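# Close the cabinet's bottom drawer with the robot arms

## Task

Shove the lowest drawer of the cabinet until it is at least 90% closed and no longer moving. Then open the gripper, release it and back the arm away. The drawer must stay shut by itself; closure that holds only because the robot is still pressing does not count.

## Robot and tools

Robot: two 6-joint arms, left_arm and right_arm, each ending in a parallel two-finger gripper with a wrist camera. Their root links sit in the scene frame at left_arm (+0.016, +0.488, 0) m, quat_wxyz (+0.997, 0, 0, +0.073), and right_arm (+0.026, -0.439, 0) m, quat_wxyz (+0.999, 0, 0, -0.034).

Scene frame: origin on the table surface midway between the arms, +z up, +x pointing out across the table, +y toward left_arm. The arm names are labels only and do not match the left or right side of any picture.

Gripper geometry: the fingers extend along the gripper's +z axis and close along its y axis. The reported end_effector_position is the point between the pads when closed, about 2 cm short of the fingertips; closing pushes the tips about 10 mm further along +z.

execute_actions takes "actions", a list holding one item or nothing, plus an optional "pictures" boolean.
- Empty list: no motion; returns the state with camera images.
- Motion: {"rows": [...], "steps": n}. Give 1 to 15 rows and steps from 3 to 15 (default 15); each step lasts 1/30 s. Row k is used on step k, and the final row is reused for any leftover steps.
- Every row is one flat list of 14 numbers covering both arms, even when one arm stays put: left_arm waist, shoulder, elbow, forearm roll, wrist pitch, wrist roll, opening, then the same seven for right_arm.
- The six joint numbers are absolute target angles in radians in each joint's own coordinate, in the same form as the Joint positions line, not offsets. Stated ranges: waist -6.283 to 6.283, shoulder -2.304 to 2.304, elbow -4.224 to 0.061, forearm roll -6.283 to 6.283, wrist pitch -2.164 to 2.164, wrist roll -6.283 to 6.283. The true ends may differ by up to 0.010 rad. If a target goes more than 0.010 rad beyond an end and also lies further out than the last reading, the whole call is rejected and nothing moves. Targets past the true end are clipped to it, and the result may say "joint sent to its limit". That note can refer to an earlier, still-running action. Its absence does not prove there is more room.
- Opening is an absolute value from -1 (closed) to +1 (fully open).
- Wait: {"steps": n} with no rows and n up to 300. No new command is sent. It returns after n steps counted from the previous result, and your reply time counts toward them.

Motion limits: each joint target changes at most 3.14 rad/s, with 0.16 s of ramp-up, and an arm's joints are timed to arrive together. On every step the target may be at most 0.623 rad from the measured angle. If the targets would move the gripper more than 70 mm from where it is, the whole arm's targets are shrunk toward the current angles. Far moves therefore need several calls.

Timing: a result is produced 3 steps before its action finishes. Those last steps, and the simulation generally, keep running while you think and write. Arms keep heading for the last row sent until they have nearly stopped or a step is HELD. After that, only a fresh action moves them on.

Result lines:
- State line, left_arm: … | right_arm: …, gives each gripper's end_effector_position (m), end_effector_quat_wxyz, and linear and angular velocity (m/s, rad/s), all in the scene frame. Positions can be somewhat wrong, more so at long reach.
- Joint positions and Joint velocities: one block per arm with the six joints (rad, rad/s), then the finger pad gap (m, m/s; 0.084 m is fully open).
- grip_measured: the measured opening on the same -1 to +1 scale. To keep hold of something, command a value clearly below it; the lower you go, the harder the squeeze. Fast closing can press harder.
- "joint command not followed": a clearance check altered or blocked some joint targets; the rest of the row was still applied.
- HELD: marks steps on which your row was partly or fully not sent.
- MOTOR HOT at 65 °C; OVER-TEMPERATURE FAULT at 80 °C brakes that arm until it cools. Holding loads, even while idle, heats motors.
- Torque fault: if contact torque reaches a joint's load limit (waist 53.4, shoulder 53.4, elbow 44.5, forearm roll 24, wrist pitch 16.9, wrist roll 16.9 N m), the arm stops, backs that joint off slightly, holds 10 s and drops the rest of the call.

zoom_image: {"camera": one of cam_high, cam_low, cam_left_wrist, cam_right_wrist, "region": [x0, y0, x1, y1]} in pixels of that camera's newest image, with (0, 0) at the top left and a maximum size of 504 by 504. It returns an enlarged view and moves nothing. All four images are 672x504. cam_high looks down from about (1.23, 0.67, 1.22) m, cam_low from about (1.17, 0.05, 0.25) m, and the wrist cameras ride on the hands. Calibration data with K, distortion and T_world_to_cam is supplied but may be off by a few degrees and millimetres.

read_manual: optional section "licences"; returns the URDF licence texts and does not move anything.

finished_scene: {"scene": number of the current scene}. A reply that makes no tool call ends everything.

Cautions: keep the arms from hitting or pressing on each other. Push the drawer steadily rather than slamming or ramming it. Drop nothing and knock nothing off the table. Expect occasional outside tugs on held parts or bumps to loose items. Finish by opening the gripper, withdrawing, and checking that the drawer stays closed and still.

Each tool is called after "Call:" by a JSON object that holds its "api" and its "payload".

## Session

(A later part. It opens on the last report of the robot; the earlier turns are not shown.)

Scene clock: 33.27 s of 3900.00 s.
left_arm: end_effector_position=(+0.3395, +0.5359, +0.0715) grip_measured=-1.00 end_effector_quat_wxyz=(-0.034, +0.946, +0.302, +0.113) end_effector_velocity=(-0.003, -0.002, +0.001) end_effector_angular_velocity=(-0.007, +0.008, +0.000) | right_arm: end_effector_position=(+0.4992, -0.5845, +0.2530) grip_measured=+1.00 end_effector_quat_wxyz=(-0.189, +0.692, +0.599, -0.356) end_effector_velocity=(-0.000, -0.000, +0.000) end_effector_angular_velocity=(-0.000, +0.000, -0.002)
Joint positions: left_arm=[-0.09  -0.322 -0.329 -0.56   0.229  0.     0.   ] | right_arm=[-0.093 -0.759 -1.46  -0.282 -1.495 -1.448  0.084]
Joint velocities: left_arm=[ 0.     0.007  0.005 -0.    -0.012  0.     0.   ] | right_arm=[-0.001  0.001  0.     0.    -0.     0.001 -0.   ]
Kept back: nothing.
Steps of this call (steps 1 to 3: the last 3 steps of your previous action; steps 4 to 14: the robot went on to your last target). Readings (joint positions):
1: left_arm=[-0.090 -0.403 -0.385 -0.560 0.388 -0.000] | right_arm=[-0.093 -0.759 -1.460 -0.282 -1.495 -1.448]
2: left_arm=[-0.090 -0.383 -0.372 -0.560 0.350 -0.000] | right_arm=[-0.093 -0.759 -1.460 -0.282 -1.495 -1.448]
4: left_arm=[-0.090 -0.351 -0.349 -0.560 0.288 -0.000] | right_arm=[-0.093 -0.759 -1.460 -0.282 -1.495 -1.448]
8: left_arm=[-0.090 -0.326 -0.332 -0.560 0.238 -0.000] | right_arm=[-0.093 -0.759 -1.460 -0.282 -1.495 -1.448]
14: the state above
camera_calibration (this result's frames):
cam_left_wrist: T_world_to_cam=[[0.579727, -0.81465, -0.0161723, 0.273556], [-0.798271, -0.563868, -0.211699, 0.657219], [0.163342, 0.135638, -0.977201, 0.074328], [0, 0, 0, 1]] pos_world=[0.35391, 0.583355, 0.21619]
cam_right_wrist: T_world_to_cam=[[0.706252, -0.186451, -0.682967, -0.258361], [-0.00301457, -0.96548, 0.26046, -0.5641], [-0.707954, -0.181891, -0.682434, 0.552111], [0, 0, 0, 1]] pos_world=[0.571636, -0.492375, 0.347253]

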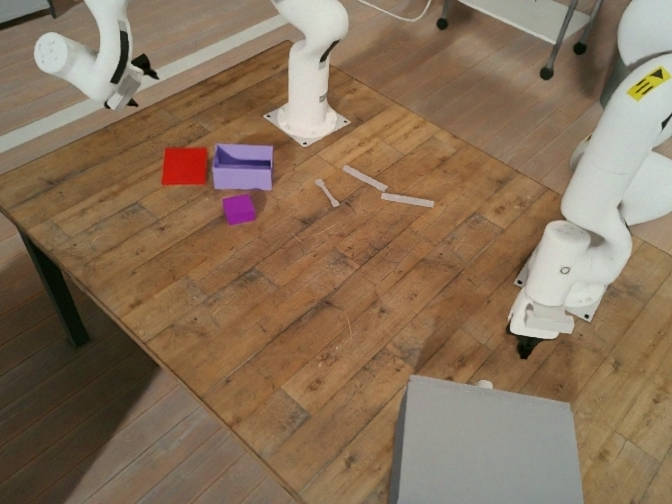

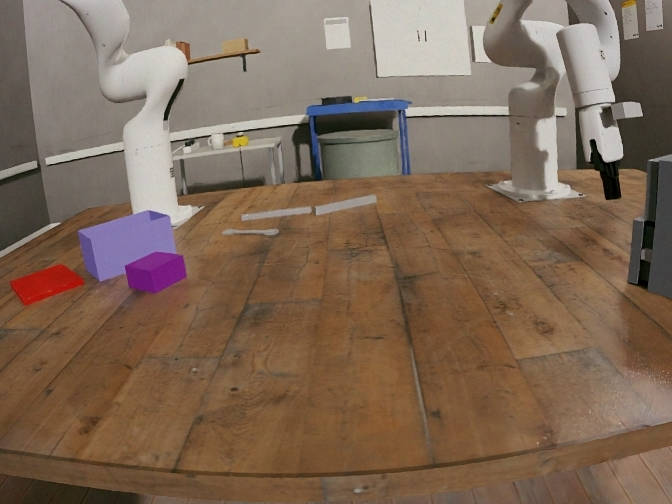

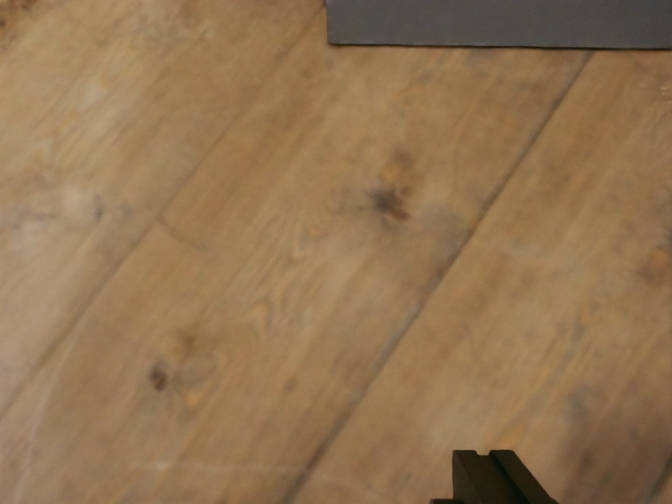

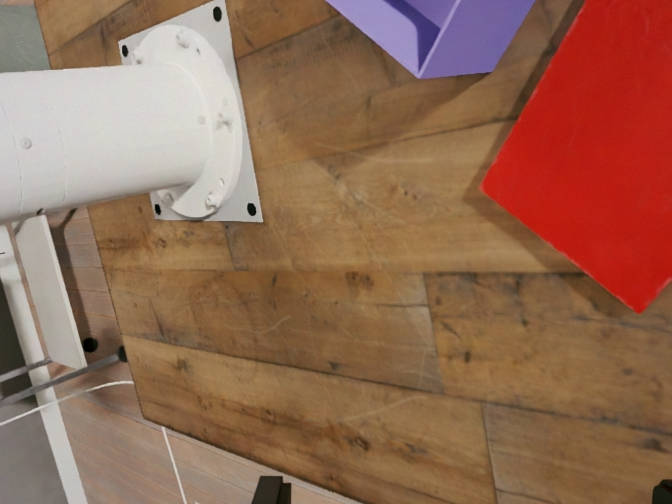

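Call:
{"api": "execute_actions", "payload": {"actions": [{"rows": [[-0.0899,-0.3232,-0.3306,-0.56,0.2326,0,-1,-0.093,-0.759,-1.46,-0.282,-1.495,-1.448,1],[-0.0898,-0.33,-0.3352,-0.56,0.2456,0,-1,-0.093,-0.759,-1.46,-0.282,-1.495,-1.448,1],[-0.0896,-0.342,-0.3434,-0.56,0.2683,0,-1,-0.093,-0.759,-1.46,-0.282,-1.495,-1.448,1],[-0.0894,-0.3591,-0.3552,-0.56,0.3007,0,-1,-0.093,-0.759,-1.46,-0.282,-1.495,-1.448,1],[-0.0891,-0.3805,-0.3698,-0.56,0.3413,0,-1,-0.093,-0.759,-1.46,-0.282,-1.495,-1.448,1],[-0.0887,-0.4045,-0.3862,-0.56,0.3867,0,-1,-0.093,-0.759,-1.46,-0.282,-1.495,-1.448,1],[-0.0884,-0.4289,-0.4029,-0.56,0.4331,0,-1,-0.093,-0.759,-1.46,-0.282,-1.495,-1.448,1],[-0.0881,-0.4534,-0.4197,-0.56,0.4795,0,-1,-0.093,-0.759,-1.46,-0.282,-1.495,-1.448,1],[-0.0877,-0.4773,-0.4361,-0.56,0.525,0,-1,-0.093,-0.759,-1.46,-0.282,-1.495,-1.448,1],[-0.0874,-0.4996,-0.4513,-0.56,0.5671,0,-1,-0.093,-0.759,-1.46,-0.282,-1.495,-1.448,1],[-0.0872,-0.5193,-0.4648,-0.56,0.6045,0,-1,-0.093,-0.759,-1.46,-0.282,-1.495,-1.448,1],[-0.0869,-0.5364,-0.4765,-0.56,0.6369,0,-1,-0.093,-0.759,-1.46,-0.282,-1.495,-1.448,1],[-0.0867,-0.5509,-0.4864,-0.56,0.6645,0,-1,-0.093,-0.759,-1.46,-0.282,-1.495,-1.448,1],[-0.0866,-0.5629,-0.4946,-0.56,0.6872,0,-1,-0.093,-0.759,-1.46,-0.282,-1.495,-1.448,1],[-0.0864,-0.5727,-0.5013,-0.56,0.7057,0,-1,-0.093,-0.759,-1.46,-0.282,-1.495,-1.448,1]], "steps": 15}]}}

Call:
{"api": "execute_actions", "payload": {"actions": [{"rows": [[-0.0863,-0.5805,-0.5067,-0.56,0.7206,0,-1,-0.093,-0.759,-1.46,-0.282,-1.495,-1.448,1],[-0.0862,-0.587,-0.5111,-0.56,0.733,0,-1,-0.093,-0.759,-1.46,-0.282,-1.495,-1.448,1],[-0.0861,-0.5923,-0.5148,-0.56,0.743,0,-1,-0.093,-0.759,-1.46,-0.282,-1.495,-1.448,1],[-0.0861,-0.5964,-0.5176,-0.56,0.7508,0,-1,-0.093,-0.759,-1.46,-0.282,-1.495,-1.448,1],[-0.086,-0.5995,-0.5197,-0.56,0.7567,0,-1,-0.093,-0.759,-1.46,-0.282,-1.495,-1.448,1],[-0.086,-0.6016,-0.5211,-0.56,0.7606,0,-1,-0.093,-0.759,-1.46,-0.282,-1.495,-1.448,1],[-0.086,-0.6026,-0.5218,-0.56,0.7625,0,-1,-0.093,-0.759,-1.46,-0.282,-1.495,-1.448,1],[-0.086,-0.6026,-0.5218,-0.56,0.7625,0,-1,-0.093,-0.759,-1.46,-0.282,-1.495,-1.448,1],[-0.086,-0.6012,-0.5209,-0.56,0.7599,0,-1,-0.093,-0.759,-1.46,-0.282,-1.495,-1.448,1],[-0.086,-0.5975,-0.5183,-0.56,0.7528,0,-1,-0.093,-0.759,-1.46,-0.282,-1.495,-1.448,1],[-0.086,-0.5898,-0.513,-0.56,0.7382,0,-1,-0.093,-0.759,-1.46,-0.282,-1.495,-1.448,1],[-0.086,-0.5769,-0.5042,-0.56,0.7138,0,-1,-0.093,-0.759,-1.46,-0.282,-1.495,-1.448,1],[-0.086,-0.5598,-0.4925,-0.56,0.6814,0,-1,-0.093,-0.759,-1.46,-0.282,-1.495,-1.448,1],[-0.086,-0.5393,-0.4785,-0.56,0.6424,0,-1,-0.093,-0.759,-1.46,-0.282,-1.495,-1.448,1],[-0.086,-0.5162,-0.4627,-0.56,0.5986,0,-1,-0.093,-0.759,-1.46,-0.282,-1.495,-1.448,1]], "steps": 15}]}}

Call:
{"api": "execute_actions", "payload": {"actions": [{"rows": [[-0.086,-0.4922,-0.4463,-0.56,0.5532,0,-1,-0.093,-0.759,-1.46,-0.282,-1.495,-1.448,1],[-0.086,-0.4683,-0.4299,-0.56,0.5078,0,-1,-0.093,-0.759,-1.46,-0.282,-1.495,-1.448,1],[-0.086,-0.4443,-0.4135,-0.56,0.4623,0,-1,-0.093,-0.759,-1.46,-0.282,-1.495,-1.448,1],[-0.086,-0.4212,-0.3977,-0.56,0.4185,0,-1,-0.093,-0.759,-1.46,-0.282,-1.495,-1.448,1],[-0.086,-0.3998,-0.383,-0.56,0.378,0,-1,-0.093,-0.759,-1.46,-0.282,-1.495,-1.448,1],[-0.086,-0.381,-0.3701,-0.56,0.3423,0,-1,-0.093,-0.759,-1.46,-0.282,-1.495,-1.448,1],[-0.086,-0.3656,-0.3596,-0.56,0.3131,0,-1,-0.093,-0.759,-1.46,-0.282,-1.495,-1.448,1],[-0.086,-0.3536,-0.3514,-0.56,0.2903,0,-1,-0.093,-0.759,-1.46,-0.282,-1.495,-1.448,1],[-0.086,-0.3451,-0.3456,-0.56,0.2741,0,-1,-0.093,-0.759,-1.46,-0.282,-1.495,-1.448,1],[-0.086,-0.3408,-0.3426,-0.56,0.266,0,-1,-0.093,-0.759,-1.46,-0.282,-1.495,-1.448,1]], "steps": 10}], "pictures": true}}

Call:
{"api": "zoom_image", "payload": {"camera": "cam_low", "region": [572, 145, 672, 305]}}

Scene clock: 37.50 s of 3900.00 s.
left_arm: end_effector_position=(+0.4076, +0.5713, +0.0636) grip_measured=-1.00 end_effector_quat_wxyz=(-0.077, +0.929, +0.294, +0.211) end_effector_velocity=(+0.311, +0.162, -0.027) end_effector_angular_velocity=(+0.692, -0.784, -0.014) | right_arm: end_effector_position=(+0.4992, -0.5845, +0.2530) grip_measured=+1.00 end_effector_quat_wxyz=(-0.189, +0.692, +0.599, -0.356) end_effector_velocity=(-0.000, -0.000, -0.001) end_effector_angular_velocity=(+0.001, +0.001, +0.001)
Joint positions: left_arm=[-0.088 -0.455 -0.421 -0.56   0.483  0.     0.   ] | right_arm=[-0.093 -0.759 -1.46  -0.282 -1.495 -1.448  0.084]
Joint velocities: left_arm=[ 0.009 -0.649 -0.443  0.     1.215  0.     0.   ] | right_arm=[-0.    -0.001  0.    -0.     0.    -0.001 -0.   ]
Steps of this call (steps 1 to 30: the robot went on to your last target; steps 31 to 100: nothing new was sent; then 0.50 s passed at rest; steps 101 to 112: the first 12 steps of this action). Readings (joint positions):
101: left_arm=[-0.090 -0.321 -0.329 -0.560 0.228 -0.000] | right_arm=[-0.093 -0.759 -1.460 -0.282 -1.495 -1.448]
102: left_arm=[-0.090 -0.321 -0.329 -0.560 0.229 -0.000] | right_arm=[-0.093 -0.759 -1.460 -0.282 -1.495 -1.448]
104: left_arm=[-0.090 -0.328 -0.334 -0.560 0.242 -0.000] | right_arm=[-0.093 -0.759 -1.460 -0.282 -1.495 -1.448]
108: left_arm=[-0.089 -0.374 -0.365 -0.560 0.330 -0.000] | right_arm=[-0.093 -0.759 -1.460 -0.282 -1.495 -1.448]
112: the state above

Scene clock: 38.00 s of 3900.00 s.
left_arm: end_effector_position=(+0.4718, +0.6044, +0.0608) grip_measured=-1.00 end_effector_quat_wxyz=(-0.121, +0.899, +0.280, +0.313) end_effector_velocity=(-0.025, -0.016, +0.009) end_effector_angular_velocity=(-0.087, +0.077, +0.007) | right_arm: end_effector_position=(+0.4992, -0.5845, +0.2530) grip_measured=+1.00 end_effector_quat_wxyz=(-0.189, +0.692, +0.599, -0.356) end_effector_velocity=(+0.000, -0.000, +0.001) end_effector_angular_velocity=(-0.000, -0.002, -0.001)
Joint positions: left_arm=[-0.086 -0.596 -0.518 -0.56   0.751  0.     0.   ] | right_arm=[-0.093 -0.759 -1.46  -0.282 -1.495 -1.448  0.084]
Joint velocities: left_arm=[ 0.002  0.097  0.048  0.001 -0.155 -0.     0.   ] | right_arm=[-0.001  0.003 -0.     0.    -0.001 -0.    -0.   ]
Steps of this call (steps 1 to 3: the last 3 steps of your previous action; steps 4 to 15: the first 12 steps of this action). Readings (joint positions):
4: left_arm=[-0.087 -0.533 -0.474 -0.560 0.630 0.000] | right_arm=[-0.093 -0.759 -1.460 -0.282 -1.495 -1.448]
5: left_arm=[-0.087 -0.548 -0.484 -0.560 0.658 0.000] | right_arm=[-0.093 -0.759 -1.460 -0.282 -1.495 -1.448]
7: left_arm=[-0.086 -0.571 -0.500 -0.560 0.701 0.000] | right_arm=[-0.093 -0.759 -1.460 -0.282 -1.495 -1.448]
11: left_arm=[-0.086 -0.595 -0.515 -0.560 0.746 0.000] | right_arm=[-0.093 -0.759 -1.460 -0.282 -1.495 -1.448]
15: the state above

Scene clock: 38.33 s of 3900.00 s.
left_arm: end_effector_position=(+0.4022, +0.5695, +0.0644) grip_measured=-1.00 end_effector_quat_wxyz=(-0.074, +0.930, +0.296, +0.204) end_effector_velocity=(-0.315, -0.160, +0.027) end_effector_angular_velocity=(-0.692, +0.785, +0.020) | right_arm: end_effector_position=(+0.4992, -0.5845, +0.2530) grip_measured=+1.00 end_effector_quat_wxyz=(-0.189, +0.692, +0.599, -0.356) end_effector_velocity=(+0.000, +0.000, +0.000) end_effector_angular_velocity=(-0.000, -0.001, -0.000)
Joint positions: left_arm=[-0.086 -0.443 -0.413 -0.56   0.462 -0.     0.   ] | right_arm=[-0.093 -0.759 -1.46  -0.282 -1.495 -1.448  0.084]
Joint velocities: left_arm=[ 0.     0.642  0.441 -0.    -1.212  0.     0.   ] | right_arm=[ 0.     0.001 -0.     0.     0.     0.    -0.   ]
Steps of this call (steps 1 to 3: the last 3 steps of your previous action; steps 4 to 10: the first 7 steps of this action). Readings (joint positions):
4: left_arm=[-0.086 -0.561 -0.494 -0.560 0.685 -0.000] | right_arm=[-0.093 -0.759 -1.460 -0.282 -1.495 -1.448]
5: left_arm=[-0.086 -0.545 -0.483 -0.560 0.655 -0.000] | right_arm=[-0.093 -0.759 -1.460 -0.282 -1.495 -1.448]
7: left_arm=[-0.086 -0.508 -0.457 -0.560 0.583 -0.000] | right_arm=[-0.093 -0.759 -1.460 -0.282 -1.495 -1.448]
10: the state above
camera_calibration (this result's frames):
cam_left_wrist: T_world_to_cam=[[0.585751, -0.809711, -0.0355653, 0.260479], [-0.749951, -0.524835, -0.402643, 0.695339], [0.307358, 0.26252, -0.914666, -0.081544], [0, 0, 0, 1]] pos_world=[0.393958, 0.597258, 0.214652]
cam_right_wrist: T_world_to_cam=[[0.706252, -0.186451, -0.682968, -0.25836], [-0.00301437, -0.96548, 0.26046, -0.5641], [-0.707955, -0.181892, -0.682434, 0.552111], [0, 0, 0, 1]] pos_world=[0.571636, -0.492375, 0.347253]

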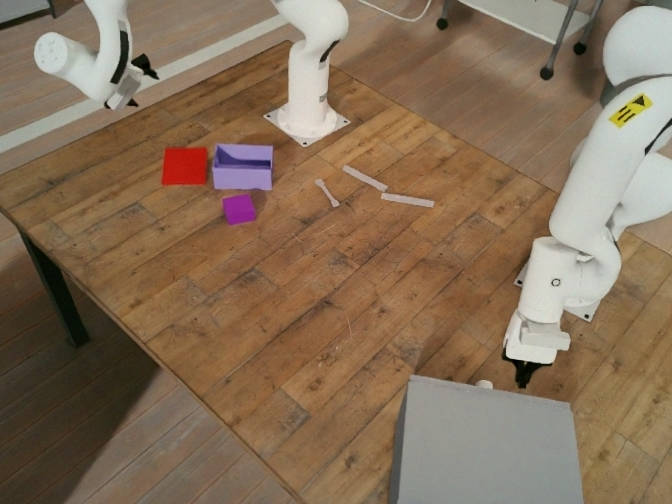

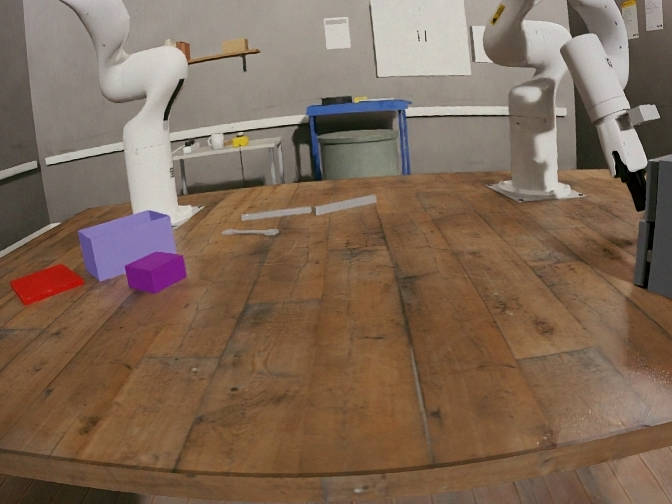

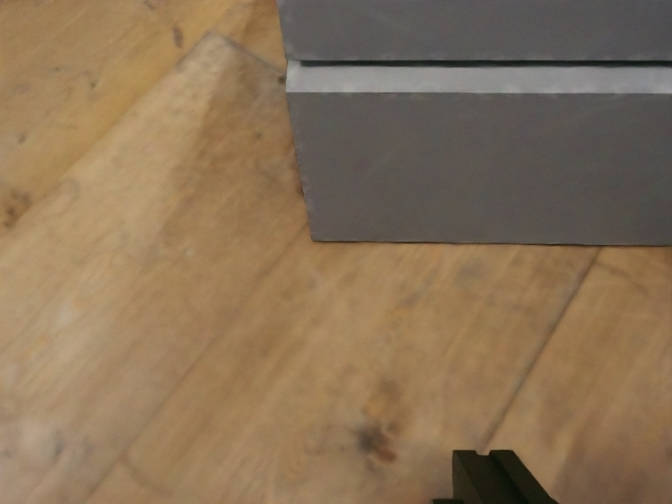

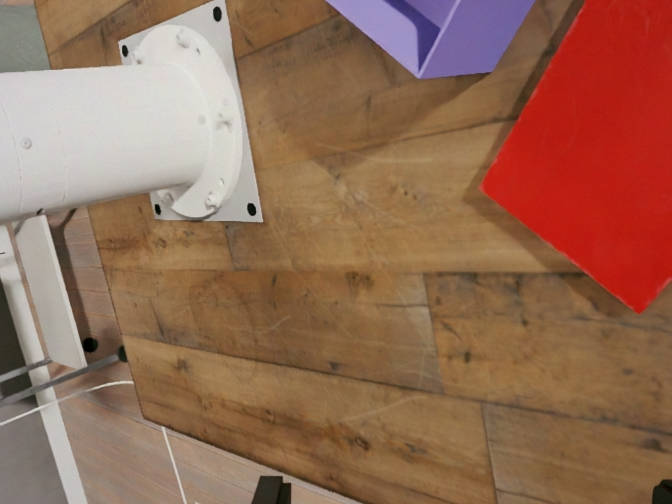

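Region (572, 145, 672, 305) of cam_low's 672x504 image, scaled by 3.150, with more detail than that image has; it fills the left 315 columns of this view, and the rest is white.

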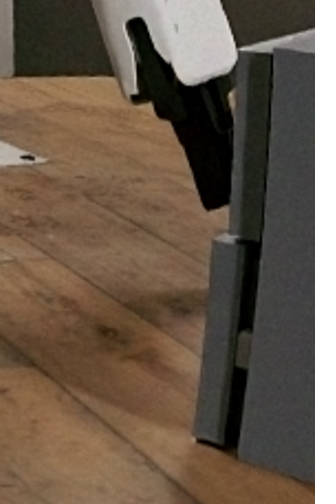

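Call:
{"api": "execute_actions", "payload": {"actions": [{"steps": 12}]}}

Call:
{"api": "finished_scene", "payload": {"scene": 2}}

Scene clock: 51.60 s of 3900.00 s.
left_arm: end_effector_position=(+0.3496, +0.5424, +0.0701) grip_measured=-1.00 end_effector_quat_wxyz=(-0.040, +0.944, +0.303, +0.127) end_effector_velocity=(+0.000, -0.000, +0.000) end_effector_angular_velocity=(+0.000, +0.000, -0.002) | right_arm: end_effector_position=(+0.4992, -0.5845, +0.2530) grip_measured=+1.00 end_effector_quat_wxyz=(-0.189, +0.692, +0.599, -0.356) end_effector_velocity=(+0.001, +0.000, +0.001) end_effector_angular_velocity=(-0.000, -0.002, +0.001)
Joint positions: left_arm=[-0.086 -0.341 -0.343 -0.56   0.266  0.     0.   ] | right_arm=[-0.093 -0.759 -1.46  -0.282 -1.495 -1.448  0.084]
Joint velocities: left_arm=[-0.001  0.     0.    -0.     0.     0.002  0.   ] | right_arm=[ 0.001  0.002 -0.001 -0.    -0.    -0.001 -0.   ]
Kept back: nothing.
Steps of this call (steps 1 to 3: the last 3 steps of your previous action; steps 4 to 30: the robot went on to your last target; steps 31 to 100: nothing new was sent; then 9.93 s passed at rest). Readings (joint positions):
1: left_arm=[-0.086 -0.422 -0.399 -0.560 0.422 -0.000] | right_arm=[-0.093 -0.759 -1.460 -0.282 -1.495 -1.448]
2: left_arm=[-0.086 -0.403 -0.385 -0.560 0.385 -0.000] | right_arm=[-0.093 -0.759 -1.460 -0.282 -1.495 -1.448]
4: left_arm=[-0.086 -0.370 -0.363 -0.560 0.324 -0.000] | right_arm=[-0.093 -0.759 -1.460 -0.282 -1.495 -1.448]
8: left_arm=[-0.086 -0.346 -0.346 -0.560 0.276 -0.000] | right_arm=[-0.093 -0.759 -1.460 -0.282 -1.495 -1.448]
100: the state above
All arms were judged still, so your last target was given up. Only a new action makes them travel on or press farther. Fingers that are still opening or closing keep moving.

The scene is finished: the task was done.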